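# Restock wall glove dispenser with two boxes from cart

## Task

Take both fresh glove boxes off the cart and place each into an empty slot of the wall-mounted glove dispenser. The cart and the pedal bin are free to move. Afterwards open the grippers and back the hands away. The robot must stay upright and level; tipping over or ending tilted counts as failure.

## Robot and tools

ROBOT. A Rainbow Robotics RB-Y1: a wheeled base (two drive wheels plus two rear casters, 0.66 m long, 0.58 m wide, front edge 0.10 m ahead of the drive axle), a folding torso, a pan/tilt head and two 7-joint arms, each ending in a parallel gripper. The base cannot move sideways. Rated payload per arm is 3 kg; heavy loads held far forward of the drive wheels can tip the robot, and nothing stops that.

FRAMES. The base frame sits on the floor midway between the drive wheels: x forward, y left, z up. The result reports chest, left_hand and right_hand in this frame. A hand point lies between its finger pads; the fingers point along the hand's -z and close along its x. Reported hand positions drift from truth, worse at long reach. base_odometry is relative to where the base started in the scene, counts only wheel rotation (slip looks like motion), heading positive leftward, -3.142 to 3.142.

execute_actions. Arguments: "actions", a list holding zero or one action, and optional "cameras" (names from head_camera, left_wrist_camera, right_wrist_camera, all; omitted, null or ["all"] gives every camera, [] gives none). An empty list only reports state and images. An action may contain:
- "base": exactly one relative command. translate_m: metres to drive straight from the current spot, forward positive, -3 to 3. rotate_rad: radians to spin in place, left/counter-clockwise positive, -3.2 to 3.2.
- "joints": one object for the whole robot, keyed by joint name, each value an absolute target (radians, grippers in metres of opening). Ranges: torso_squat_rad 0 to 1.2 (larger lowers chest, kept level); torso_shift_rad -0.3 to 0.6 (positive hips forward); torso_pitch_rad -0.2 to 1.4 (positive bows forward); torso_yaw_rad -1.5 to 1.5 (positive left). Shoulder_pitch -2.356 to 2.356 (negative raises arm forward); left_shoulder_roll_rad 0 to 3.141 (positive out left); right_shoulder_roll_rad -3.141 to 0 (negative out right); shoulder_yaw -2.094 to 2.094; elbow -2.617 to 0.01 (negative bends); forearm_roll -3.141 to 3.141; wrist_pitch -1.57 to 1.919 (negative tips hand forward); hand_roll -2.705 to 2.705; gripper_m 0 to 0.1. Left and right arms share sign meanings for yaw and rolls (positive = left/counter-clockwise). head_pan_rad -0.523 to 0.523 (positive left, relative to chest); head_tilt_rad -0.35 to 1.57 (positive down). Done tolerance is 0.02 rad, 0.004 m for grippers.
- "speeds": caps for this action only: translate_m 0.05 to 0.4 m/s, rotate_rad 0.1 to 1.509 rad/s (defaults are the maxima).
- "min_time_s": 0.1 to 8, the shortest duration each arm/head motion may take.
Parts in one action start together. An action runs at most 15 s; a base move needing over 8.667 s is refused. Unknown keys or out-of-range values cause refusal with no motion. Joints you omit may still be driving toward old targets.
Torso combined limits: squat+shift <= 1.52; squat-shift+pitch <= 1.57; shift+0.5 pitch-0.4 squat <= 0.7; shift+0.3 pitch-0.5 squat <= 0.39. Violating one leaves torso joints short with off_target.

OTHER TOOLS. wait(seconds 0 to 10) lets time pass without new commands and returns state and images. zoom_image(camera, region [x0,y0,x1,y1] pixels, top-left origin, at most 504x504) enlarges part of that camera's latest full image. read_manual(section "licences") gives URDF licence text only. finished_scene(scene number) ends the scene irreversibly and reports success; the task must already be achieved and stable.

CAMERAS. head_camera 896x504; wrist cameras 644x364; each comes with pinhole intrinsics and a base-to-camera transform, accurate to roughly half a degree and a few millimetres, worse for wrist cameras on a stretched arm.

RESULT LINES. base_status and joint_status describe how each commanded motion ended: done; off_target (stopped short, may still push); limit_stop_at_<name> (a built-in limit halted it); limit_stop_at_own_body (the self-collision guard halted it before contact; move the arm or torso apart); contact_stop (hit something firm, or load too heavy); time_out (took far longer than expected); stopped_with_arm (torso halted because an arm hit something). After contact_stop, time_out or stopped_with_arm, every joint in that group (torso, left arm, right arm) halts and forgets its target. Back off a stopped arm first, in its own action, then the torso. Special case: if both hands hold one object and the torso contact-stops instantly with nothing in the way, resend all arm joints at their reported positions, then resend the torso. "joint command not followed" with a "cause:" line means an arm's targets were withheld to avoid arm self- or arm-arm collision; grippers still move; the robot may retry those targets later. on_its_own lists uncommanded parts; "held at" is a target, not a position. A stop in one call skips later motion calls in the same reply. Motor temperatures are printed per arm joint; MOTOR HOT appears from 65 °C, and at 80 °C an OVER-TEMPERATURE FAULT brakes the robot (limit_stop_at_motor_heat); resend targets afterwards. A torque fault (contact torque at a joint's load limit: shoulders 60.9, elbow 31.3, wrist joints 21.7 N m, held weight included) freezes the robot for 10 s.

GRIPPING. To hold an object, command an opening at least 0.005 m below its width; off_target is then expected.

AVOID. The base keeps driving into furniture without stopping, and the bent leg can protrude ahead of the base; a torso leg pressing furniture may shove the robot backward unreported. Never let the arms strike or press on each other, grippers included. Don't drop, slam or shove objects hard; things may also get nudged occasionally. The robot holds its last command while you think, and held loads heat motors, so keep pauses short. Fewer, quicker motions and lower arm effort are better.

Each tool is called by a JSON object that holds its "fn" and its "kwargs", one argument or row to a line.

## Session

{"fn": "execute_actions", "kwargs": {
  "actions": []
}}

Scene clock: 0.00 s.
Motor temperatures (°C, as the motors report them): left_arm=[28 29 31 32 34 35 38] | right_arm=[27 29 30 30 33 32 32]
base_odometry: x=+0.000 y=+0.000 heading=+0.000 (m, m, rad; odometry frame)
base_status: not commanded
joint_positions: torso_squat_rad=+0.350 torso_shift_rad=+0.001 torso_pitch_rad=+0.000 torso_yaw_rad=+0.001 left_shoulder_pitch_rad=-0.010 left_shoulder_roll_rad=+0.019 left_shoulder_yaw_rad=+0.041 left_elbow_rad=-0.264 left_forearm_roll_rad=-0.024 left_wrist_pitch_rad=+0.011 left_hand_roll_rad=+0.042 left_gripper_m=+0.100 right_shoulder_pitch_rad=+0.024 right_shoulder_roll_rad=-0.045 right_shoulder_yaw_rad=+0.013 right_elbow_rad=-0.275 right_forearm_roll_rad=-0.028 right_wrist_pitch_rad=-0.058 right_hand_roll_rad=-0.044 right_gripper_m=+0.099 head_pan_rad=+0.000 head_tilt_rad=+0.400
joint_status: not commanded
chest: x=-0.2275 y=+0.0007 z=+1.2475 quat_wxyz=(+1.000, +0.000, +0.000, +0.000) (m; base frame)
left_hand: x=-0.0954 y=+0.2395 z=+0.5744 quat_wxyz=(+0.991, +0.010, -0.131, +0.027) (m; base frame)
right_hand: x=-0.0986 y=-0.2524 z=+0.5765 quat_wxyz=(+0.987, -0.017, -0.155, -0.029) (m; base frame)
pictures: head_camera, left_wrist_camera, right_wrist_camera
camera_calibration (this result's frames):
head_camera: T_world_to_cam=[[-0.0486778, -0.998674, 0.0167804, -0.034832], [-0.413541, 0.00485859, -0.910473, 1.29966], [0.909183, -0.0512592, -0.413229, 0.728505], [0, 0, 0, 1]] pos_world=[-0.126578, -0.00375768, 1.48493]
left_wrist_camera: T_world_to_cam=[[0.961945, 0.0424625, 0.269924, -0.0733041], [-0.142518, -0.764867, 0.628225, -0.16621], [0.233132, -0.642787, -0.729709, 0.685434], [0, 0, 0, 1]] pos_world=[-0.11297, 0.316572, 0.624371]
right_wrist_camera: T_world_to_cam=[[-0.941179, 0.0476936, -0.334526, 0.114053], [-0.171659, 0.785248, 0.594911, -0.133075], [0.291059, 0.617342, -0.730871, 0.695736], [0, 0, 0, 1]] pos_world=[-0.118, -0.33045, 0.625815]
Images, in order (width x height): head_camera 896x504, left_wrist_camera 644x364, right_wrist_camera 644x364.

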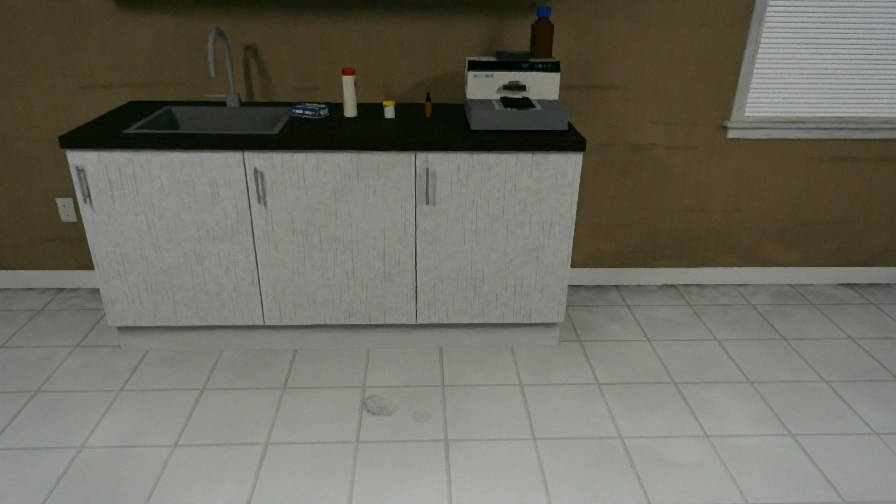

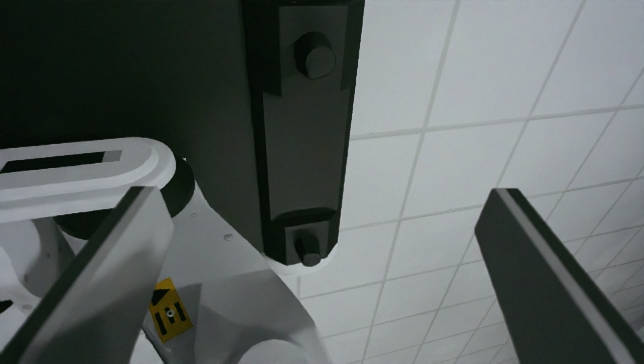

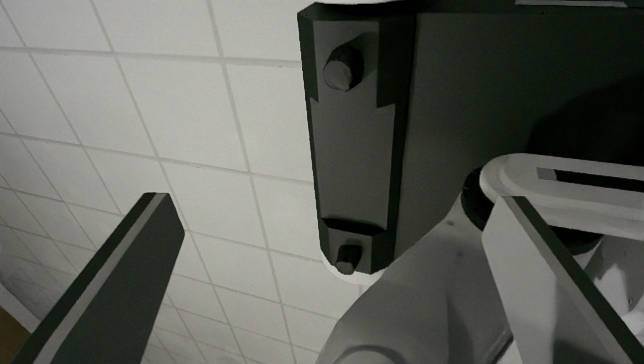

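{"fn": "execute_actions", "kwargs": {
  "actions": [
    {"base":{"rotate_rad":1.3},"joints":{"torso_squat_rad":0}}
  ],
  "cameras": ["head_camera"]
}}

{"fn": "execute_actions", "kwargs": {
  "actions": [
    {"base":{"rotate_rad":1.3}}
  ],
  "cameras": ["head_camera"]
}}

{"fn": "execute_actions", "kwargs": {
  "actions": [
    {"base":{"rotate_rad":1.3}}
  ],
  "cameras": ["head_camera"]
}}

{"fn": "execute_actions", "kwargs": {
  "actions": [
    {"base":{"rotate_rad":1.3}}
  ],
  "cameras": ["head_camera"]
}}

Scene clock: 8.63 s.
Motor temperatures (°C, as the motors report them): left_arm=[28 29 31 32 34 35 38] | right_arm=[27 29 30 30 33 32 32]
base_odometry: x=+0.000 y=+0.000 heading=+1.300 (m, m, rad; odometry frame)
base_status: done
joint_positions: torso_squat_rad=+0.000 torso_shift_rad=+0.000 torso_pitch_rad=+0.000 torso_yaw_rad=+0.001 left_shoulder_pitch_rad=-0.010 left_shoulder_roll_rad=+0.019 left_shoulder_yaw_rad=+0.041 left_elbow_rad=-0.264 left_forearm_roll_rad=-0.024 left_wrist_pitch_rad=+0.011 left_hand_roll_rad=+0.042 left_gripper_m=+0.100 right_shoulder_pitch_rad=+0.024 right_shoulder_roll_rad=-0.045 right_shoulder_yaw_rad=+0.013 right_elbow_rad=-0.275 right_forearm_roll_rad=-0.028 right_wrist_pitch_rad=-0.058 right_hand_roll_rad=-0.044 right_gripper_m=+0.099 head_pan_rad=+0.000 head_tilt_rad=+0.400
joint_status: all done
chest: x=-0.2276 y=+0.0007 z=+1.2899 quat_wxyz=(+1.000, +0.000, +0.000, +0.000) (m; base frame)
left_hand: x=-0.0955 y=+0.2396 z=+0.6168 quat_wxyz=(+0.991, +0.010, -0.131, +0.027) (m; base frame)
right_hand: x=-0.0986 y=-0.2523 z=+0.6189 quat_wxyz=(+0.987, -0.017, -0.155, -0.029) (m; base frame)
pictures: head_camera
camera_calibration (this result's frames):
head_camera: T_world_to_cam=[[-0.0486771, -0.998674, 0.0167422, -0.0354906], [-0.413563, 0.00489437, -0.910462, 1.33827], [0.909173, -0.0512426, -0.413253, 0.746079], [0, 0, 0, 1]] pos_world=[-0.126585, -0.00376247, 1.52735]
Images, in order (width x height): head_camera 896x504.

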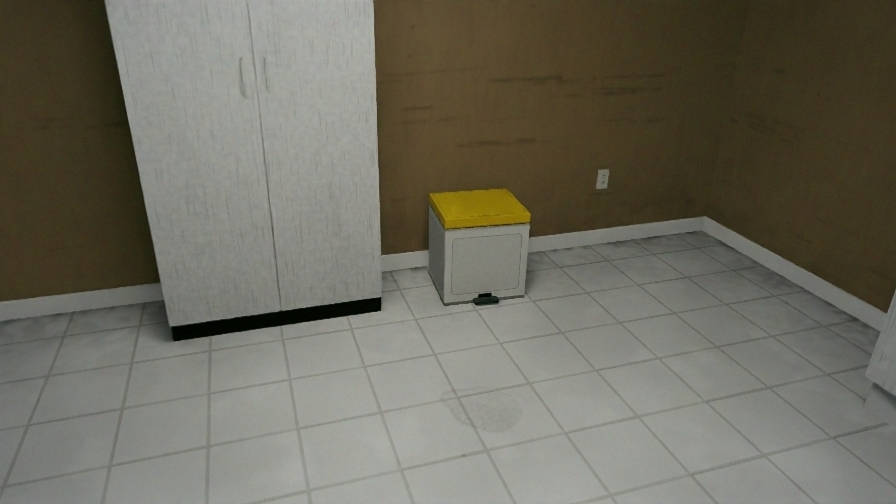

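Scene clock: 12.43 s.
Motor temperatures (°C, as the motors report them): left_arm=[28 29 31 32 34 35 38] | right_arm=[27 29 30 30 33 32 32]
base_odometry: x=+0.000 y=+0.000 heading=+2.599 (m, m, rad; odometry frame)
base_status: done
joint_positions: torso_squat_rad=+0.000 torso_shift_rad=+0.000 torso_pitch_rad=+0.000 torso_yaw_rad=+0.001 left_shoulder_pitch_rad=-0.010 left_shoulder_roll_rad=+0.019 left_shoulder_yaw_rad=+0.041 left_elbow_rad=-0.264 left_forearm_roll_rad=-0.024 left_wrist_pitch_rad=+0.011 left_hand_roll_rad=+0.042 left_gripper_m=+0.100 right_shoulder_pitch_rad=+0.024 right_shoulder_roll_rad=-0.045 right_shoulder_yaw_rad=+0.013 right_elbow_rad=-0.275 right_forearm_roll_rad=-0.028 right_wrist_pitch_rad=-0.058 right_hand_roll_rad=-0.044 right_gripper_m=+0.099 head_pan_rad=+0.000 head_tilt_rad=+0.400
joint_status: not commanded
chest: x=-0.2276 y=+0.0007 z=+1.2899 quat_wxyz=(+1.000, +0.000, +0.000, +0.000) (m; base frame)
left_hand: x=-0.0955 y=+0.2396 z=+0.6168 quat_wxyz=(+0.991, +0.010, -0.131, +0.027) (m; base frame)
right_hand: x=-0.0986 y=-0.2523 z=+0.6189 quat_wxyz=(+0.987, -0.017, -0.155, -0.029) (m; base frame)
pictures: head_camera
camera_calibration (this result's frames):
head_camera: T_world_to_cam=[[-0.0486774, -0.998674, 0.0167391, -0.0354863], [-0.413569, 0.00489764, -0.910459, 1.33826], [0.90917, -0.0512416, -0.413259, 0.746082], [0, 0, 0, 1]] pos_world=[-0.126579, -0.0037632, 1.52735]
Images, in order (width x height): head_camera 896x504.

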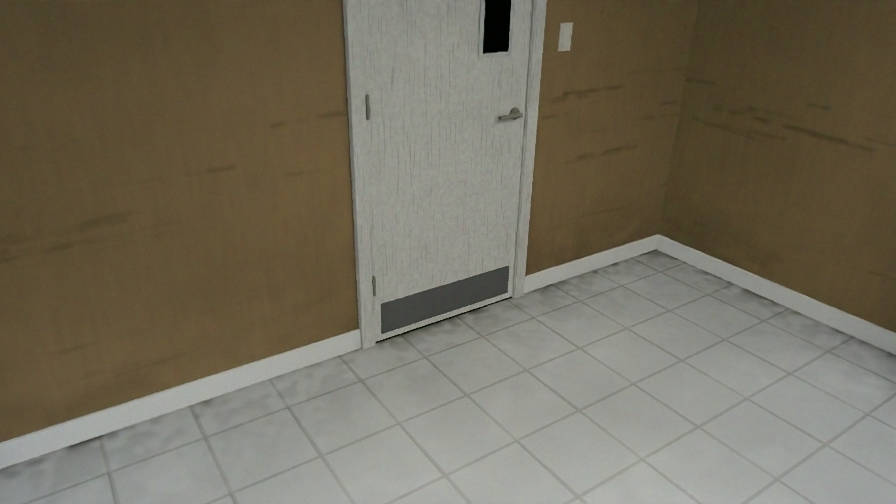

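Scene clock: 16.13 s.
Motor temperatures (°C, as the motors report them): left_arm=[28 29 31 32 34 35 38] | right_arm=[27 29 30 30 33 32 32]
base_odometry: x=+0.000 y=+0.000 heading=-2.384 (m, m, rad; odometry frame)
base_status: done
joint_positions: torso_squat_rad=+0.000 torso_shift_rad=+0.000 torso_pitch_rad=+0.000 torso_yaw_rad=+0.001 left_shoulder_pitch_rad=-0.010 left_shoulder_roll_rad=+0.019 left_shoulder_yaw_rad=+0.041 left_elbow_rad=-0.264 left_forearm_roll_rad=-0.024 left_wrist_pitch_rad=+0.011 left_hand_roll_rad=+0.042 left_gripper_m=+0.100 right_shoulder_pitch_rad=+0.024 right_shoulder_roll_rad=-0.045 right_shoulder_yaw_rad=+0.013 right_elbow_rad=-0.275 right_forearm_roll_rad=-0.028 right_wrist_pitch_rad=-0.058 right_hand_roll_rad=-0.044 right_gripper_m=+0.099 head_pan_rad=+0.000 head_tilt_rad=+0.400
joint_status: not commanded
chest: x=-0.2275 y=+0.0007 z=+1.2899 quat_wxyz=(+1.000, +0.000, +0.000, +0.000) (m; base frame)
left_hand: x=-0.0955 y=+0.2396 z=+0.6168 quat_wxyz=(+0.991, +0.010, -0.131, +0.027) (m; base frame)
right_hand: x=-0.0986 y=-0.2523 z=+0.6189 quat_wxyz=(+0.987, -0.017, -0.155, -0.029) (m; base frame)
pictures: head_camera
camera_calibration (this result's frames):
head_camera: T_world_to_cam=[[-0.0486774, -0.998674, 0.0167343, -0.0354824], [-0.413575, 0.00490238, -0.910457, 1.33826], [0.909168, -0.0512395, -0.413266, 0.746085], [0, 0, 0, 1]] pos_world=[-0.126573, -0.00376695, 1.52735]
Images, in order (width x height): head_camera 896x504.

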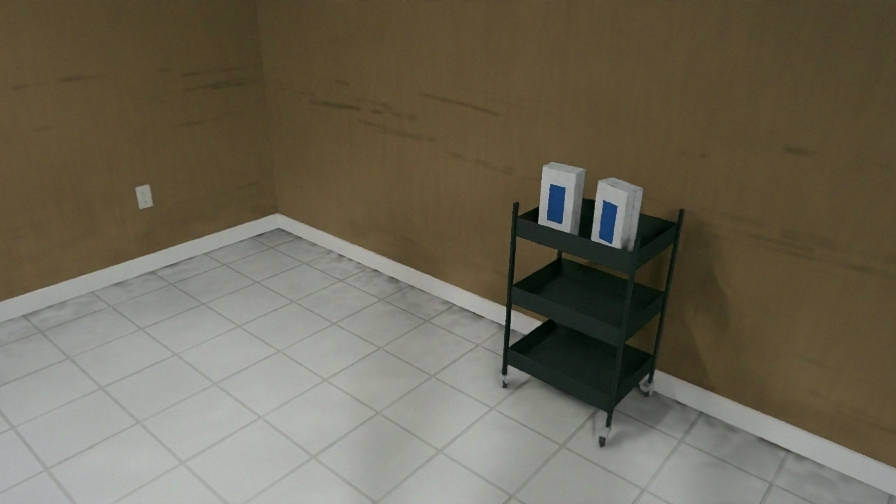

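Scene clock: 19.83 s.
Motor temperatures (°C, as the motors report them): left_arm=[28 29 31 32 34 35 38] | right_arm=[27 29 30 30 33 32 32]
base_odometry: x=+0.000 y=+0.000 heading=-1.085 (m, m, rad; odometry frame)
base_status: done
joint_positions: torso_squat_rad=+0.000 torso_shift_rad=+0.000 torso_pitch_rad=+0.000 torso_yaw_rad=+0.001 left_shoulder_pitch_rad=-0.010 left_shoulder_roll_rad=+0.019 left_shoulder_yaw_rad=+0.041 left_elbow_rad=-0.264 left_forearm_roll_rad=-0.024 left_wrist_pitch_rad=+0.011 left_hand_roll_rad=+0.042 left_gripper_m=+0.100 right_shoulder_pitch_rad=+0.024 right_shoulder_roll_rad=-0.045 right_shoulder_yaw_rad=+0.013 right_elbow_rad=-0.275 right_forearm_roll_rad=-0.028 right_wrist_pitch_rad=-0.058 right_hand_roll_rad=-0.044 right_gripper_m=+0.099 head_pan_rad=+0.000 head_tilt_rad=+0.400
joint_status: not commanded
chest: x=-0.2275 y=+0.0007 z=+1.2899 quat_wxyz=(+1.000, +0.000, +0.000, +0.000) (m; base frame)
left_hand: x=-0.0955 y=+0.2396 z=+0.6168 quat_wxyz=(+0.991, +0.010, -0.131, +0.027) (m; base frame)
right_hand: x=-0.0986 y=-0.2523 z=+0.6189 quat_wxyz=(+0.987, -0.017, -0.155, -0.029) (m; base frame)
pictures: head_camera
camera_calibration (this result's frames):
head_camera: T_world_to_cam=[[-0.0486772, -0.998674, 0.0167334, -0.0354805], [-0.413576, 0.00490322, -0.910456, 1.33826], [0.909167, -0.051239, -0.413267, 0.746086], [0, 0, 0, 1]] pos_world=[-0.126572, -0.00376653, 1.52735]
Images, in order (width x height): head_camera 896x504.

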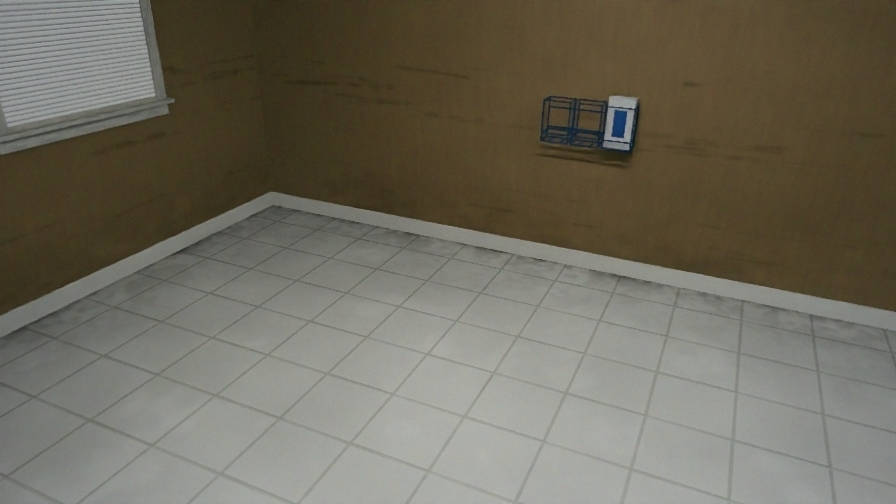

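{"fn": "execute_actions", "kwargs": {
  "actions": [
    {"base":{"rotate_rad":-1.362},"joints":{"left_shoulder_pitch_rad":-0.737,"left_shoulder_roll_rad":0.086,"left_shoulder_yaw_rad":0.232,"left_elbow_rad":-1.05,"left_forearm_roll_rad":0,"left_wrist_pitch_rad":1.756,"left_hand_roll_rad":0,"head_pan_rad":0.2,"head_tilt_rad":0.6}}
  ],
  "cameras": []
}}

{"fn": "execute_actions", "kwargs": {
  "actions": [
    {"base":{"translate_m":0.78}}
  ],
  "cameras": []
}}

{"fn": "execute_actions", "kwargs": {
  "actions": [
    {"base":{"rotate_rad":-0.695},"joints":{"torso_shift_rad":0.2}}
  ],
  "cameras": ["head_camera"]
}}

Scene clock: 44.37 s.
Motor temperatures (°C, as the motors report them): left_arm=[28 29 31 32 34 35 38] | right_arm=[27 29 30 30 33 32 32]
base_odometry: x=+0.000 y=+0.000 heading=-2.447 (m, m, rad; odometry frame)
base_status: done
joint_positions: torso_squat_rad=+0.000 torso_shift_rad=+0.000 torso_pitch_rad=+0.000 torso_yaw_rad=+0.001 left_shoulder_pitch_rad=-0.737 left_shoulder_roll_rad=+0.086 left_shoulder_yaw_rad=+0.232 left_elbow_rad=-1.050 left_forearm_roll_rad=+0.000 left_wrist_pitch_rad=+1.756 left_hand_roll_rad=+0.000 left_gripper_m=+0.100 right_shoulder_pitch_rad=+0.024 right_shoulder_roll_rad=-0.045 right_shoulder_yaw_rad=+0.013 right_elbow_rad=-0.275 right_forearm_roll_rad=-0.028 right_wrist_pitch_rad=-0.058 right_hand_roll_rad=-0.044 right_gripper_m=+0.099 head_pan_rad=+0.200 head_tilt_rad=+0.600
joint_status: all done
chest: x=-0.2276 y=+0.0007 z=+1.2899 quat_wxyz=(+1.000, +0.000, +0.000, +0.000) (m; base frame)
left_hand: x=+0.2324 y=+0.2211 z=+0.9663 quat_wxyz=(+1.000, +0.000, +0.000, +0.000) (m; base frame)
right_hand: x=-0.0986 y=-0.2524 z=+0.6189 quat_wxyz=(+0.987, -0.017, -0.155, -0.029) (m; base frame)
pictures: none
No camera images: the call's "cameras" was empty. Leave "cameras" out to get every camera's image.

Scene clock: 47.97 s.
Motor temperatures (°C, as the motors report them): left_arm=[28 29 31 32 34 35 38] | right_arm=[27 29 30 30 33 32 32]
base_odometry: x=-0.599 y=-0.499 heading=-2.447 (m, m, rad; odometry frame)
base_status: done
joint_positions: torso_squat_rad=+0.000 torso_shift_rad=+0.001 torso_pitch_rad=+0.000 torso_yaw_rad=+0.001 left_shoulder_pitch_rad=-0.737 left_shoulder_roll_rad=+0.086 left_shoulder_yaw_rad=+0.232 left_elbow_rad=-1.050 left_forearm_roll_rad=+0.000 left_wrist_pitch_rad=+1.756 left_hand_roll_rad=+0.000 left_gripper_m=+0.100 right_shoulder_pitch_rad=+0.024 right_shoulder_roll_rad=-0.045 right_shoulder_yaw_rad=+0.013 right_elbow_rad=-0.275 right_forearm_roll_rad=-0.028 right_wrist_pitch_rad=-0.058 right_hand_roll_rad=-0.044 right_gripper_m=+0.099 head_pan_rad=+0.200 head_tilt_rad=+0.600
joint_status: not commanded
chest: x=-0.2275 y=+0.0007 z=+1.2899 quat_wxyz=(+1.000, +0.000, +0.000, +0.000) (m; base frame)
left_hand: x=+0.2325 y=+0.2211 z=+0.9663 quat_wxyz=(+1.000, +0.000, +0.000, +0.000) (m; base frame)
right_hand: x=-0.0986 y=-0.2524 z=+0.6189 quat_wxyz=(+0.987, -0.017, -0.155, -0.029) (m; base frame)
pictures: none
No camera images: the call's "cameras" was empty. Leave "cameras" out to get every camera's image.

Scene clock: 50.67 s.
Motor temperatures (°C, as the motors report them): left_arm=[28 29 31 32 34 35 38] | right_arm=[27 29 30 30 33 32 32]
base_odometry: x=-0.599 y=-0.499 heading=+3.141 (m, m, rad; odometry frame)
base_status: done
joint_positions: torso_squat_rad=+0.000 torso_shift_rad=+0.200 torso_pitch_rad=+0.000 torso_yaw_rad=+0.001 left_shoulder_pitch_rad=-0.737 left_shoulder_roll_rad=+0.086 left_shoulder_yaw_rad=+0.232 left_elbow_rad=-1.050 left_forearm_roll_rad=+0.000 left_wrist_pitch_rad=+1.756 left_hand_roll_rad=+0.000 left_gripper_m=+0.100 right_shoulder_pitch_rad=+0.024 right_shoulder_roll_rad=-0.045 right_shoulder_yaw_rad=+0.013 right_elbow_rad=-0.275 right_forearm_roll_rad=-0.028 right_wrist_pitch_rad=-0.058 right_hand_roll_rad=-0.044 right_gripper_m=+0.099 head_pan_rad=+0.200 head_tilt_rad=+0.600
joint_status: all done
chest: x=-0.0888 y=+0.0007 z=+1.2760 quat_wxyz=(+1.000, +0.000, +0.000, +0.000) (m; base frame)
left_hand: x=+0.3711 y=+0.2211 z=+0.9523 quat_wxyz=(+1.000, +0.000, +0.000, +0.000) (m; base frame)
right_hand: x=+0.0401 y=-0.2524 z=+0.6049 quat_wxyz=(+0.987, -0.017, -0.155, -0.029) (m; base frame)
pictures: head_camera
camera_calibration (this result's frames):
head_camera: T_world_to_cam=[[0.155063, -0.98756, 0.0261033, -0.028754], [-0.575966, -0.111841, -0.809787, 1.22361], [0.802632, 0.110534, -0.586143, 0.8621], [0, 0, 0, 1]] pos_world=[0.0172657, 0.0131618, 1.49693]
Images, in order (width x height): head_camera 896x504.

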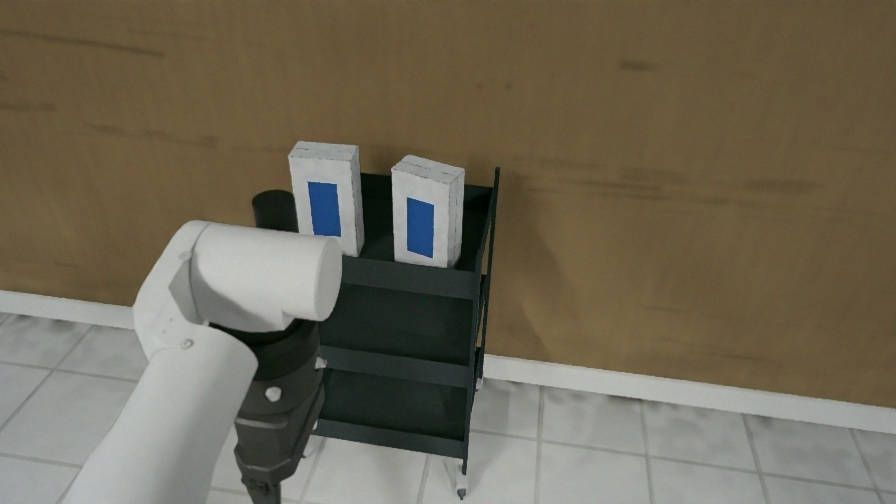

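{"fn": "execute_actions", "kwargs": {
  "actions": [
    {"base":{"translate_m":0.70},"speeds":{"translate_m":0.25},"joints":{"left_hand_roll_rad":-0.2,"head_tilt_rad":0.95,"head_pan_rad":0.3}}
  ],
  "cameras": ["head_camera","left_wrist_camera"]
}}

Scene clock: 63.47 s.
Motor temperatures (°C, as the motors report them): left_arm=[29 29 31 32 34 35 38] | right_arm=[27 29 30 30 33 32 32]
base_odometry: x=-1.299 y=-0.499 heading=+3.141 (m, m, rad; odometry frame)
base_status: done
joint_positions: torso_squat_rad=+0.000 torso_shift_rad=+0.200 torso_pitch_rad=+0.000 torso_yaw_rad=+0.001 left_shoulder_pitch_rad=-0.737 left_shoulder_roll_rad=+0.086 left_shoulder_yaw_rad=+0.232 left_elbow_rad=-1.050 left_forearm_roll_rad=+0.000 left_wrist_pitch_rad=+1.756 left_hand_roll_rad=-0.200 left_gripper_m=+0.100 right_shoulder_pitch_rad=+0.024 right_shoulder_roll_rad=-0.045 right_shoulder_yaw_rad=+0.013 right_elbow_rad=-0.275 right_forearm_roll_rad=-0.028 right_wrist_pitch_rad=-0.058 right_hand_roll_rad=-0.044 right_gripper_m=+0.099 head_pan_rad=+0.300 head_tilt_rad=+0.950
joint_status: all done
chest: x=-0.0888 y=+0.0007 z=+1.2760 quat_wxyz=(+1.000, +0.000, +0.000, +0.000) (m; base frame)
left_hand: x=+0.3712 y=+0.2211 z=+0.9523 quat_wxyz=(+0.995, +0.000, +0.000, -0.099) (m; base frame)
right_hand: x=+0.0401 y=-0.2524 z=+0.6049 quat_wxyz=(+0.987, -0.017, -0.155, -0.029) (m; base frame)
pictures: head_camera, left_wrist_camera
camera_calibration (this result's frames):
head_camera: T_world_to_cam=[[0.263977, -0.963701, 0.0399502, -0.0419398], [-0.79314, -0.240454, -0.559563, 0.839863], [0.548857, 0.116026, -0.827825, 1.2019], [0, 0, 0, 1]] pos_world=[0.0175279, 0.0220793, 1.4666]
left_wrist_camera: T_world_to_cam=[[0.978437, -0.206268, 0.0107292, -0.327646], [-0.161112, -0.729673, 0.664545, -0.386689], [-0.129245, -0.651944, -0.747172, 0.993705], [0, 0, 0, 1]] pos_world=[0.386712, 0.2981, 1.00296]
Images, in order (width x height): head_camera 896x504, left_wrist_camera 644x364.

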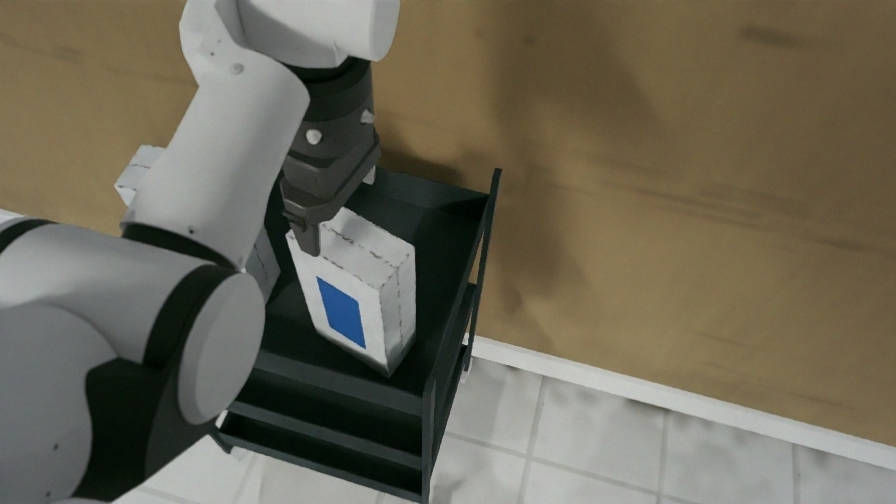

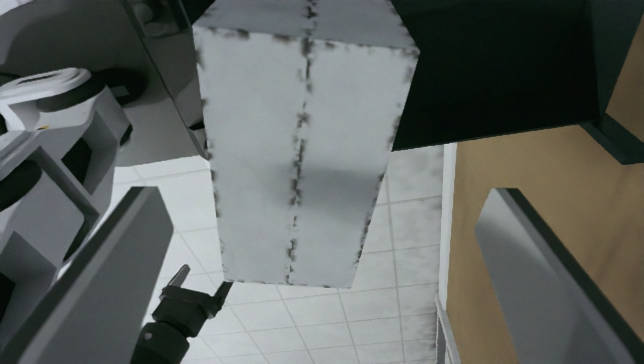

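{"fn": "execute_actions", "kwargs": {
  "actions": [
    {"joints":{"torso_squat_rad":0.47}}
  ],
  "cameras": ["left_wrist_camera"]
}}

Scene clock: 69.93 s.
Motor temperatures (°C, as the motors report them): left_arm=[29 29 31 33 34 35 38] | right_arm=[27 29 30 30 33 32 32]
base_odometry: x=-1.299 y=-0.499 heading=+3.141 (m, m, rad; odometry frame)
base_status: not commanded
joint_positions: torso_squat_rad=+0.470 torso_shift_rad=+0.200 torso_pitch_rad=+0.000 torso_yaw_rad=+0.001 left_shoulder_pitch_rad=-0.737 left_shoulder_roll_rad=+0.086 left_shoulder_yaw_rad=+0.232 left_elbow_rad=-1.050 left_forearm_roll_rad=+0.000 left_wrist_pitch_rad=+1.756 left_hand_roll_rad=-0.200 left_gripper_m=+0.100 right_shoulder_pitch_rad=+0.024 right_shoulder_roll_rad=-0.045 right_shoulder_yaw_rad=+0.013 right_elbow_rad=-0.275 right_forearm_roll_rad=-0.028 right_wrist_pitch_rad=-0.058 right_hand_roll_rad=-0.044 right_gripper_m=+0.099 head_pan_rad=+0.300 head_tilt_rad=+0.950
joint_status: all done
chest: x=-0.1041 y=+0.0006 z=+1.2016 quat_wxyz=(+1.000, +0.000, +0.000, +0.000) (m; base frame)
left_hand: x=+0.3560 y=+0.2210 z=+0.8781 quat_wxyz=(+0.995, +0.000, +0.000, -0.099) (m; base frame)
right_hand: x=+0.0251 y=-0.2524 z=+0.5306 quat_wxyz=(+0.987, -0.017, -0.155, -0.029) (m; base frame)
pictures: left_wrist_camera
camera_calibration (this result's frames):
left_wrist_camera: T_world_to_cam=[[0.978433, -0.206268, 0.0110324, -0.312311], [-0.161318, -0.729673, 0.664495, -0.339736], [-0.129014, -0.651944, -0.747212, 0.936196], [0, 0, 0, 1]] pos_world=[0.371552, 0.298031, 0.928735]
Images, in order (width x height): left_wrist_camera 644x364.

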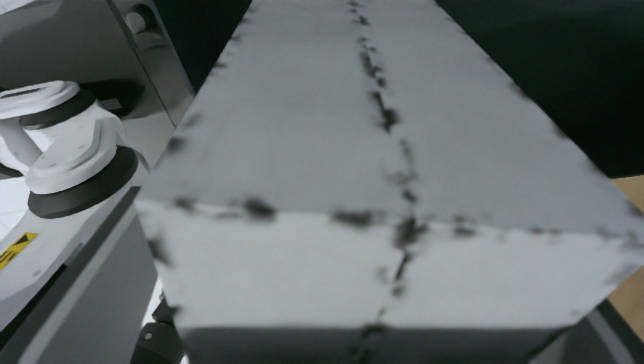

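Within the fingers; grasp, lift, go to carry pose.

{"fn": "execute_actions", "kwargs": {
  "actions": [
    {"joints":{"left_gripper_m":0.045}}
  ],
  "cameras": []
}}

{"fn": "execute_actions", "kwargs": {
  "actions": [
    {"joints":{"torso_squat_rad":0,"left_shoulder_pitch_rad":-1.091,"left_shoulder_roll_rad":0.183,"left_shoulder_yaw_rad":0.308,"left_elbow_rad":-0.965,"left_wrist_pitch_rad":1.9},"min_time_s":2.5}
  ],
  "cameras": ["head_camera"]
}}

Scene clock: 79.77 s.
Motor temperatures (°C, as the motors report them): left_arm=[29 29 31 33 34 35 38] | right_arm=[27 29 30 30 33 32 32]
base_odometry: x=-1.299 y=-0.499 heading=+3.141 (m, m, rad; odometry frame)
base_status: not commanded
joint_positions: torso_squat_rad=+0.470 torso_shift_rad=+0.200 torso_pitch_rad=+0.000 torso_yaw_rad=+0.001 left_shoulder_pitch_rad=-0.737 left_shoulder_roll_rad=+0.086 left_shoulder_yaw_rad=+0.232 left_elbow_rad=-1.050 left_forearm_roll_rad=+0.000 left_wrist_pitch_rad=+1.756 left_hand_roll_rad=-0.200 left_gripper_m=+0.063 right_shoulder_pitch_rad=+0.024 right_shoulder_roll_rad=-0.045 right_shoulder_yaw_rad=+0.013 right_elbow_rad=-0.275 right_forearm_roll_rad=-0.028 right_wrist_pitch_rad=-0.058 right_hand_roll_rad=-0.044 right_gripper_m=+0.099 head_pan_rad=+0.300 head_tilt_rad=+0.950
joint_status: left_gripper_m off_target (ended at +0.063, target +0.045)
chest: x=-0.1041 y=+0.0006 z=+1.2016 quat_wxyz=(+1.000, +0.000, +0.000, +0.000) (m; base frame)
left_hand: x=+0.3560 y=+0.2210 z=+0.8781 quat_wxyz=(+0.995, +0.000, +0.000, -0.099) (m; base frame)
right_hand: x=+0.0251 y=-0.2524 z=+0.5306 quat_wxyz=(+0.987, -0.017, -0.155, -0.029) (m; base frame)
pictures: none
No camera images: the call's "cameras" was empty. Leave "cameras" out to get every camera's image.

Scene clock: 82.57 s.
Motor temperatures (°C, as the motors report them): left_arm=[30 29 31 33 34 35 38] | right_arm=[27 29 30 30 33 32 32]
base_odometry: x=-1.299 y=-0.499 heading=+3.141 (m, m, rad; odometry frame)
base_status: not commanded
joint_positions: torso_squat_rad=+0.000 torso_shift_rad=+0.200 torso_pitch_rad=+0.001 torso_yaw_rad=+0.001 left_shoulder_pitch_rad=-1.090 left_shoulder_roll_rad=+0.183 left_shoulder_yaw_rad=+0.308 left_elbow_rad=-0.965 left_forearm_roll_rad=+0.000 left_wrist_pitch_rad=+1.900 left_hand_roll_rad=-0.200 left_gripper_m=+0.063 right_shoulder_pitch_rad=+0.024 right_shoulder_roll_rad=-0.045 right_shoulder_yaw_rad=+0.013 right_elbow_rad=-0.275 right_forearm_roll_rad=-0.028 right_wrist_pitch_rad=-0.058 right_hand_roll_rad=-0.044 right_gripper_m=+0.099 head_pan_rad=+0.300 head_tilt_rad=+0.950
joint_status: all done
chest: x=-0.0887 y=+0.0007 z=+1.2760 quat_wxyz=(+1.000, +0.000, +0.000, +0.000) (m; base frame)
left_hand: x=+0.4404 y=+0.2212 z=+1.1056 quat_wxyz=(+0.993, +0.007, -0.064, -0.099) (m; base frame)
right_hand: x=+0.0401 y=-0.2524 z=+0.6049 quat_wxyz=(+0.987, -0.017, -0.155, -0.029) (m; base frame)
pictures: head_camera
camera_calibration (this result's frames):
head_camera: T_world_to_cam=[[0.263988, -0.963701, 0.0398768, -0.0418821], [-0.793302, -0.240455, -0.559332, 0.839659], [0.548618, 0.116023, -0.827984, 1.202], [0, 0, 0, 1]] pos_world=[0.0177229, 0.0220794, 1.46655]
Images, in order (width x height): head_camera 896x504.

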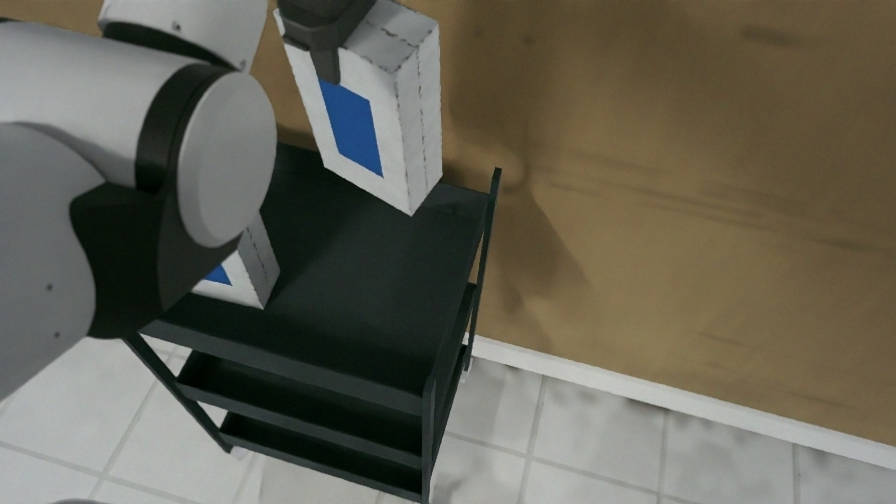

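{"fn": "execute_actions", "kwargs": {
  "actions": [
    {"base":{"translate_m":-0.6},"joints":{"left_hand_roll_rad":0},"min_time_s":2}
  ],
  "cameras": []
}}

{"fn": "execute_actions", "kwargs": {
  "actions": [
    {"base":{"rotate_rad":2.103},"speeds":{"rotate_rad":0.8},"joints":{"torso_shift_rad":0}}
  ],
  "cameras": []
}}

{"fn": "execute_actions", "kwargs": {
  "actions": [
    {"base":{"translate_m":1.97}}
  ],
  "cameras": []
}}

{"fn": "execute_actions", "kwargs": {
  "actions": [
    {"base":{"rotate_rad":-0.532},"joints":{"head_tilt_rad":0.55,"head_pan_rad":0.0}}
  ],
  "cameras": ["head_camera"]
}}

Scene clock: 99.43 s.
Motor temperatures (°C, as the motors report them): left_arm=[31 30 31 33 34 35 38] | right_arm=[27 29 30 30 33 32 32]
base_odometry: x=-0.699 y=-0.499 heading=+3.140 (m, m, rad; odometry frame)
base_status: done
joint_positions: torso_squat_rad=+0.000 torso_shift_rad=+0.200 torso_pitch_rad=+0.000 torso_yaw_rad=+0.001 left_shoulder_pitch_rad=-1.090 left_shoulder_roll_rad=+0.183 left_shoulder_yaw_rad=+0.308 left_elbow_rad=-0.965 left_forearm_roll_rad=+0.000 left_wrist_pitch_rad=+1.900 left_hand_roll_rad=+0.000 left_gripper_m=+0.063 right_shoulder_pitch_rad=+0.024 right_shoulder_roll_rad=-0.045 right_shoulder_yaw_rad=+0.013 right_elbow_rad=-0.275 right_forearm_roll_rad=-0.028 right_wrist_pitch_rad=-0.058 right_hand_roll_rad=-0.044 right_gripper_m=+0.099 head_pan_rad=+0.300 head_tilt_rad=+0.950
joint_status: all done
chest: x=-0.0888 y=+0.0007 z=+1.2760 quat_wxyz=(+1.000, +0.000, +0.000, +0.000) (m; base frame)
left_hand: x=+0.4404 y=+0.2212 z=+1.1059 quat_wxyz=(+0.998, +0.000, -0.064, +0.000) (m; base frame)
right_hand: x=+0.0401 y=-0.2524 z=+0.6049 quat_wxyz=(+0.987, -0.017, -0.155, -0.029) (m; base frame)
pictures: none
No camera images: the call's "cameras" was empty. Leave "cameras" out to get every camera's image.

Scene clock: 104.00 s.
Motor temperatures (°C, as the motors report them): left_arm=[31 30 31 33 34 35 38] | right_arm=[27 29 30 30 33 32 32]
base_odometry: x=-0.699 y=-0.499 heading=-1.040 (m, m, rad; odometry frame)
base_status: done
joint_positions: torso_squat_rad=+0.000 torso_shift_rad=+0.000 torso_pitch_rad=+0.000 torso_yaw_rad=+0.001 left_shoulder_pitch_rad=-1.090 left_shoulder_roll_rad=+0.183 left_shoulder_yaw_rad=+0.308 left_elbow_rad=-0.965 left_forearm_roll_rad=+0.000 left_wrist_pitch_rad=+1.900 left_hand_roll_rad=+0.000 left_gripper_m=+0.063 right_shoulder_pitch_rad=+0.024 right_shoulder_roll_rad=-0.045 right_shoulder_yaw_rad=+0.013 right_elbow_rad=-0.275 right_forearm_roll_rad=-0.028 right_wrist_pitch_rad=-0.058 right_hand_roll_rad=-0.044 right_gripper_m=+0.099 head_pan_rad=+0.300 head_tilt_rad=+0.950
joint_status: all done
chest: x=-0.2280 y=+0.0008 z=+1.2899 quat_wxyz=(+1.000, +0.000, +0.000, +0.000) (m; base frame)
left_hand: x=+0.3012 y=+0.2213 z=+1.1200 quat_wxyz=(+0.998, +0.000, -0.065, +0.000) (m; base frame)
right_hand: x=-0.0990 y=-0.2523 z=+0.6189 quat_wxyz=(+0.987, -0.017, -0.155, -0.029) (m; base frame)
pictures: none
No camera images: the call's "cameras" was empty. Leave "cameras" out to get every camera's image.

Scene clock: 110.50 s.
Motor temperatures (°C, as the motors report them): left_arm=[31 30 31 33 34 35 38] | right_arm=[27 29 30 30 33 32 32]
base_odometry: x=+0.298 y=-2.198 heading=-1.040 (m, m, rad; odometry frame)
base_status: done
joint_positions: torso_squat_rad=+0.000 torso_shift_rad=+0.000 torso_pitch_rad=+0.000 torso_yaw_rad=+0.001 left_shoulder_pitch_rad=-1.090 left_shoulder_roll_rad=+0.183 left_shoulder_yaw_rad=+0.308 left_elbow_rad=-0.965 left_forearm_roll_rad=+0.000 left_wrist_pitch_rad=+1.900 left_hand_roll_rad=+0.000 left_gripper_m=+0.063 right_shoulder_pitch_rad=+0.024 right_shoulder_roll_rad=-0.045 right_shoulder_yaw_rad=+0.013 right_elbow_rad=-0.275 right_forearm_roll_rad=-0.028 right_wrist_pitch_rad=-0.058 right_hand_roll_rad=-0.044 right_gripper_m=+0.099 head_pan_rad=+0.300 head_tilt_rad=+0.950
joint_status: not commanded
chest: x=-0.2278 y=+0.0008 z=+1.2899 quat_wxyz=(+1.000, +0.000, +0.000, +0.000) (m; base frame)
left_hand: x=+0.3013 y=+0.2213 z=+1.1198 quat_wxyz=(+0.998, +0.000, -0.064, +0.000) (m; base frame)
right_hand: x=-0.0990 y=-0.2523 z=+0.6189 quat_wxyz=(+0.987, -0.017, -0.155, -0.029) (m; base frame)
pictures: none
No camera images: the call's "cameras" was empty. Leave "cameras" out to get every camera's image.

Scene clock: 112.90 s.
Motor temperatures (°C, as the motors report them): left_arm=[31 30 31 33 34 35 38] | right_arm=[27 29 30 30 33 32 32]
base_odometry: x=+0.298 y=-2.198 heading=-1.571 (m, m, rad; odometry frame)
base_status: done
joint_positions: torso_squat_rad=+0.000 torso_shift_rad=+0.000 torso_pitch_rad=+0.000 torso_yaw_rad=+0.001 left_shoulder_pitch_rad=-1.090 left_shoulder_roll_rad=+0.183 left_shoulder_yaw_rad=+0.308 left_elbow_rad=-0.965 left_forearm_roll_rad=+0.000 left_wrist_pitch_rad=+1.900 left_hand_roll_rad=+0.000 left_gripper_m=+0.063 right_shoulder_pitch_rad=+0.024 right_shoulder_roll_rad=-0.045 right_shoulder_yaw_rad=+0.013 right_elbow_rad=-0.275 right_forearm_roll_rad=-0.028 right_wrist_pitch_rad=-0.058 right_hand_roll_rad=-0.044 right_gripper_m=+0.099 head_pan_rad=+0.000 head_tilt_rad=+0.550
joint_status: all done
chest: x=-0.2278 y=+0.0008 z=+1.2899 quat_wxyz=(+1.000, +0.000, +0.000, +0.000) (m; base frame)
left_hand: x=+0.3013 y=+0.2213 z=+1.1198 quat_wxyz=(+0.998, +0.000, -0.064, +0.000) (m; base frame)
right_hand: x=-0.0990 y=-0.2523 z=+0.6189 quat_wxyz=(+0.987, -0.017, -0.155, -0.029) (m; base frame)
pictures: head_camera
camera_calibration (this result's frames):
head_camera: T_world_to_cam=[[-0.0453959, -0.998681, 0.0239825, -0.0455649], [-0.545564, 0.00467387, -0.838056, 1.20314], [0.836839, -0.0511283, -0.545057, 0.927782], [0, 0, 0, 1]] pos_world=[-0.122084, -0.00369217, 1.51508]
Images, in order (width x height): head_camera 896x504.

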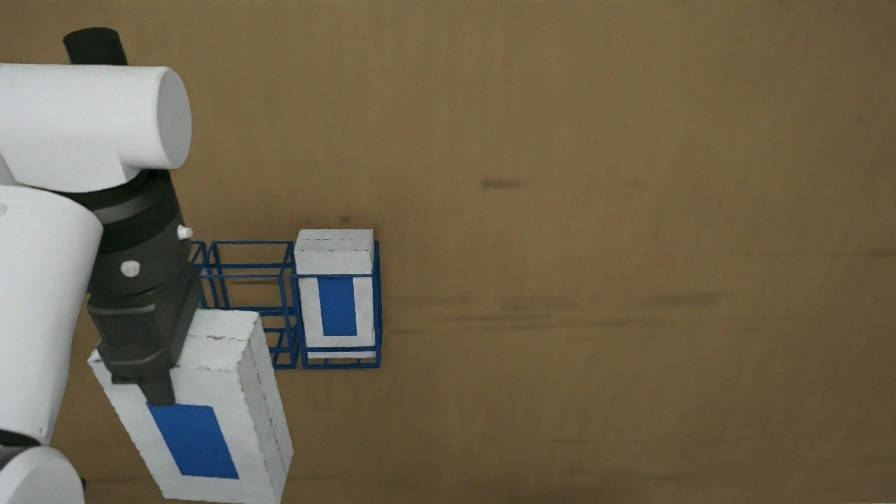

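{"fn": "execute_actions", "kwargs": {
  "actions": [
    {"base":{"rotate_rad":0.165},"joints":{"left_shoulder_pitch_rad":-1.504,"left_shoulder_roll_rad":0.325,"left_shoulder_yaw_rad":0.348,"left_elbow_rad":-0.4,"left_wrist_pitch_rad":1.9},"min_time_s":2}
  ],
  "cameras": []
}}

{"fn": "execute_actions", "kwargs": {
  "actions": [
    {"base":{"translate_m":0.304},"speeds":{"translate_m":0.2}}
  ],
  "cameras": []
}}

{"fn": "execute_actions", "kwargs": {
  "actions": [
    {"base":{"rotate_rad":-0.165},"speeds":{"rotate_rad":0.4},"joints":{"head_tilt_rad":0.7,"head_pan_rad":0.3}}
  ],
  "cameras": ["head_camera","left_wrist_camera"]
}}

Scene clock: 138.53 s.
Motor temperatures (°C, as the motors report them): left_arm=[32 30 31 33 34 35 38] | right_arm=[27 29 30 30 33 32 32]
base_odometry: x=+0.298 y=-2.198 heading=-1.407 (m, m, rad; odometry frame)
base_status: done
joint_positions: torso_squat_rad=+0.000 torso_shift_rad=+0.000 torso_pitch_rad=+0.000 torso_yaw_rad=+0.001 left_shoulder_pitch_rad=-1.503 left_shoulder_roll_rad=+0.325 left_shoulder_yaw_rad=+0.348 left_elbow_rad=-0.400 left_forearm_roll_rad=+0.000 left_wrist_pitch_rad=+1.900 left_hand_roll_rad=+0.000 left_gripper_m=+0.063 right_shoulder_pitch_rad=+0.024 right_shoulder_roll_rad=-0.045 right_shoulder_yaw_rad=+0.013 right_elbow_rad=-0.275 right_forearm_roll_rad=-0.028 right_wrist_pitch_rad=-0.058 right_hand_roll_rad=-0.044 right_gripper_m=+0.099 head_pan_rad=+0.000 head_tilt_rad=+0.550
joint_status: all done
chest: x=-0.2278 y=+0.0007 z=+1.2899 quat_wxyz=(+1.000, +0.000, +0.000, +0.000) (m; base frame)
left_hand: x=+0.3015 y=+0.2213 z=+1.2033 quat_wxyz=(+1.000, +0.000, +0.001, +0.000) (m; base frame)
right_hand: x=-0.0990 y=-0.2524 z=+0.6189 quat_wxyz=(+0.987, -0.017, -0.155, -0.029) (m; base frame)
pictures: none
No camera images: the call's "cameras" was empty. Leave "cameras" out to get every camera's image.

Scene clock: 141.13 s.
Motor temperatures (°C, as the motors report them): left_arm=[32 30 31 33 34 35 38] | right_arm=[27 29 30 30 33 32 32]
base_odometry: x=+0.348 y=-2.498 heading=-1.408 (m, m, rad; odometry frame)
base_status: done
joint_positions: torso_squat_rad=+0.000 torso_shift_rad=+0.000 torso_pitch_rad=+0.001 torso_yaw_rad=+0.001 left_shoulder_pitch_rad=-1.503 left_shoulder_roll_rad=+0.325 left_shoulder_yaw_rad=+0.348 left_elbow_rad=-0.400 left_forearm_roll_rad=+0.000 left_wrist_pitch_rad=+1.900 left_hand_roll_rad=+0.000 left_gripper_m=+0.063 right_shoulder_pitch_rad=+0.024 right_shoulder_roll_rad=-0.045 right_shoulder_yaw_rad=+0.013 right_elbow_rad=-0.275 right_forearm_roll_rad=-0.028 right_wrist_pitch_rad=-0.058 right_hand_roll_rad=-0.044 right_gripper_m=+0.099 head_pan_rad=+0.000 head_tilt_rad=+0.550
joint_status: not commanded
chest: x=-0.2278 y=+0.0007 z=+1.2899 quat_wxyz=(+1.000, +0.000, +0.000, +0.000) (m; base frame)
left_hand: x=+0.3016 y=+0.2213 z=+1.2033 quat_wxyz=(+1.000, +0.000, +0.001, +0.000) (m; base frame)
right_hand: x=-0.0990 y=-0.2524 z=+0.6189 quat_wxyz=(+0.987, -0.017, -0.155, -0.029) (m; base frame)
pictures: none
No camera images: the call's "cameras" was empty. Leave "cameras" out to get every camera's image.

Scene clock: 142.67 s.
Motor temperatures (°C, as the motors report them): left_arm=[32 30 31 34 34 35 38] | right_arm=[27 29 30 30 33 32 32]
base_odometry: x=+0.348 y=-2.498 heading=-1.572 (m, m, rad; odometry frame)
base_status: done
joint_positions: torso_squat_rad=+0.000 torso_shift_rad=+0.000 torso_pitch_rad=+0.001 torso_yaw_rad=+0.001 left_shoulder_pitch_rad=-1.503 left_shoulder_roll_rad=+0.325 left_shoulder_yaw_rad=+0.348 left_elbow_rad=-0.400 left_forearm_roll_rad=+0.000 left_wrist_pitch_rad=+1.900 left_hand_roll_rad=+0.000 left_gripper_m=+0.063 right_shoulder_pitch_rad=+0.024 right_shoulder_roll_rad=-0.045 right_shoulder_yaw_rad=+0.013 right_elbow_rad=-0.275 right_forearm_roll_rad=-0.028 right_wrist_pitch_rad=-0.058 right_hand_roll_rad=-0.044 right_gripper_m=+0.099 head_pan_rad=+0.300 head_tilt_rad=+0.700
joint_status: all done
chest: x=-0.2278 y=+0.0007 z=+1.2899 quat_wxyz=(+1.000, +0.000, +0.000, +0.000) (m; base frame)
left_hand: x=+0.3016 y=+0.2213 z=+1.2034 quat_wxyz=(+1.000, +0.000, +0.001, +0.000) (m; base frame)
right_hand: x=-0.0990 y=-0.2524 z=+0.6189 quat_wxyz=(+0.987, -0.017, -0.155, -0.029) (m; base frame)
pictures: head_camera, left_wrist_camera
camera_calibration (this result's frames):
head_camera: T_world_to_cam=[[0.255566, -0.966312, 0.030445, 0.0066489], [-0.636422, -0.191857, -0.747099, 1.0491], [0.727772, 0.171558, -0.664015, 1.08239], [0, 0, 0, 1]] pos_world=[-0.121762, 0.0220096, 1.5023]
left_wrist_camera: T_world_to_cam=[[0.999933, -0.00771574, 0.008679, -0.310168], [-0.0115331, -0.747239, 0.664456, -0.605699], [0.00135851, -0.664511, -0.747277, 1.13596], [0, 0, 0, 1]] pos_world=[0.301618, 0.299866, 1.25403]
Images, in order (width x height): head_camera 896x504, left_wrist_camera 644x364.

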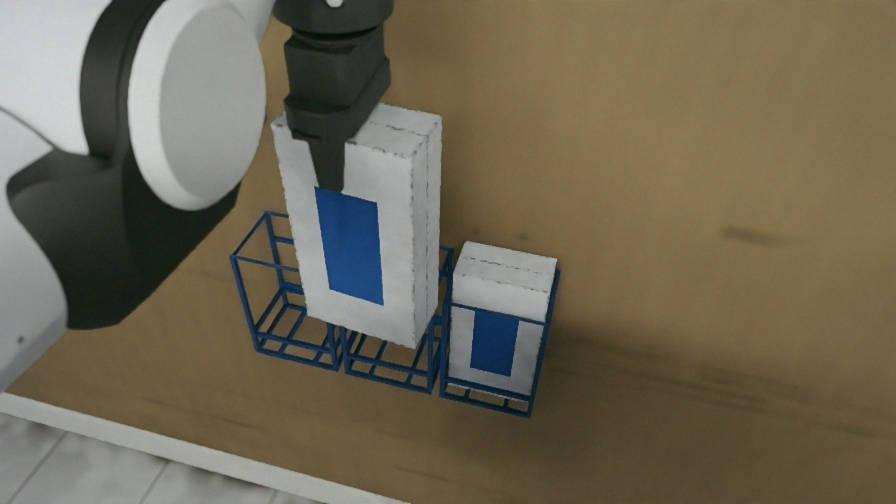

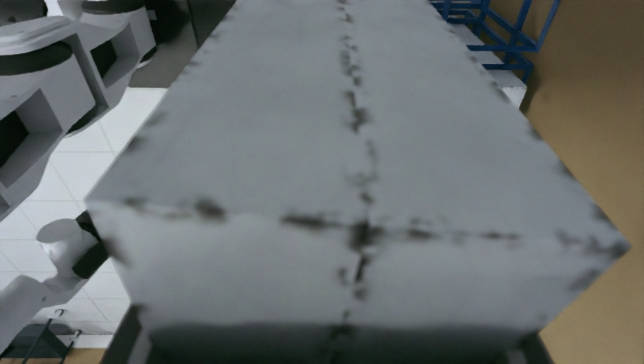

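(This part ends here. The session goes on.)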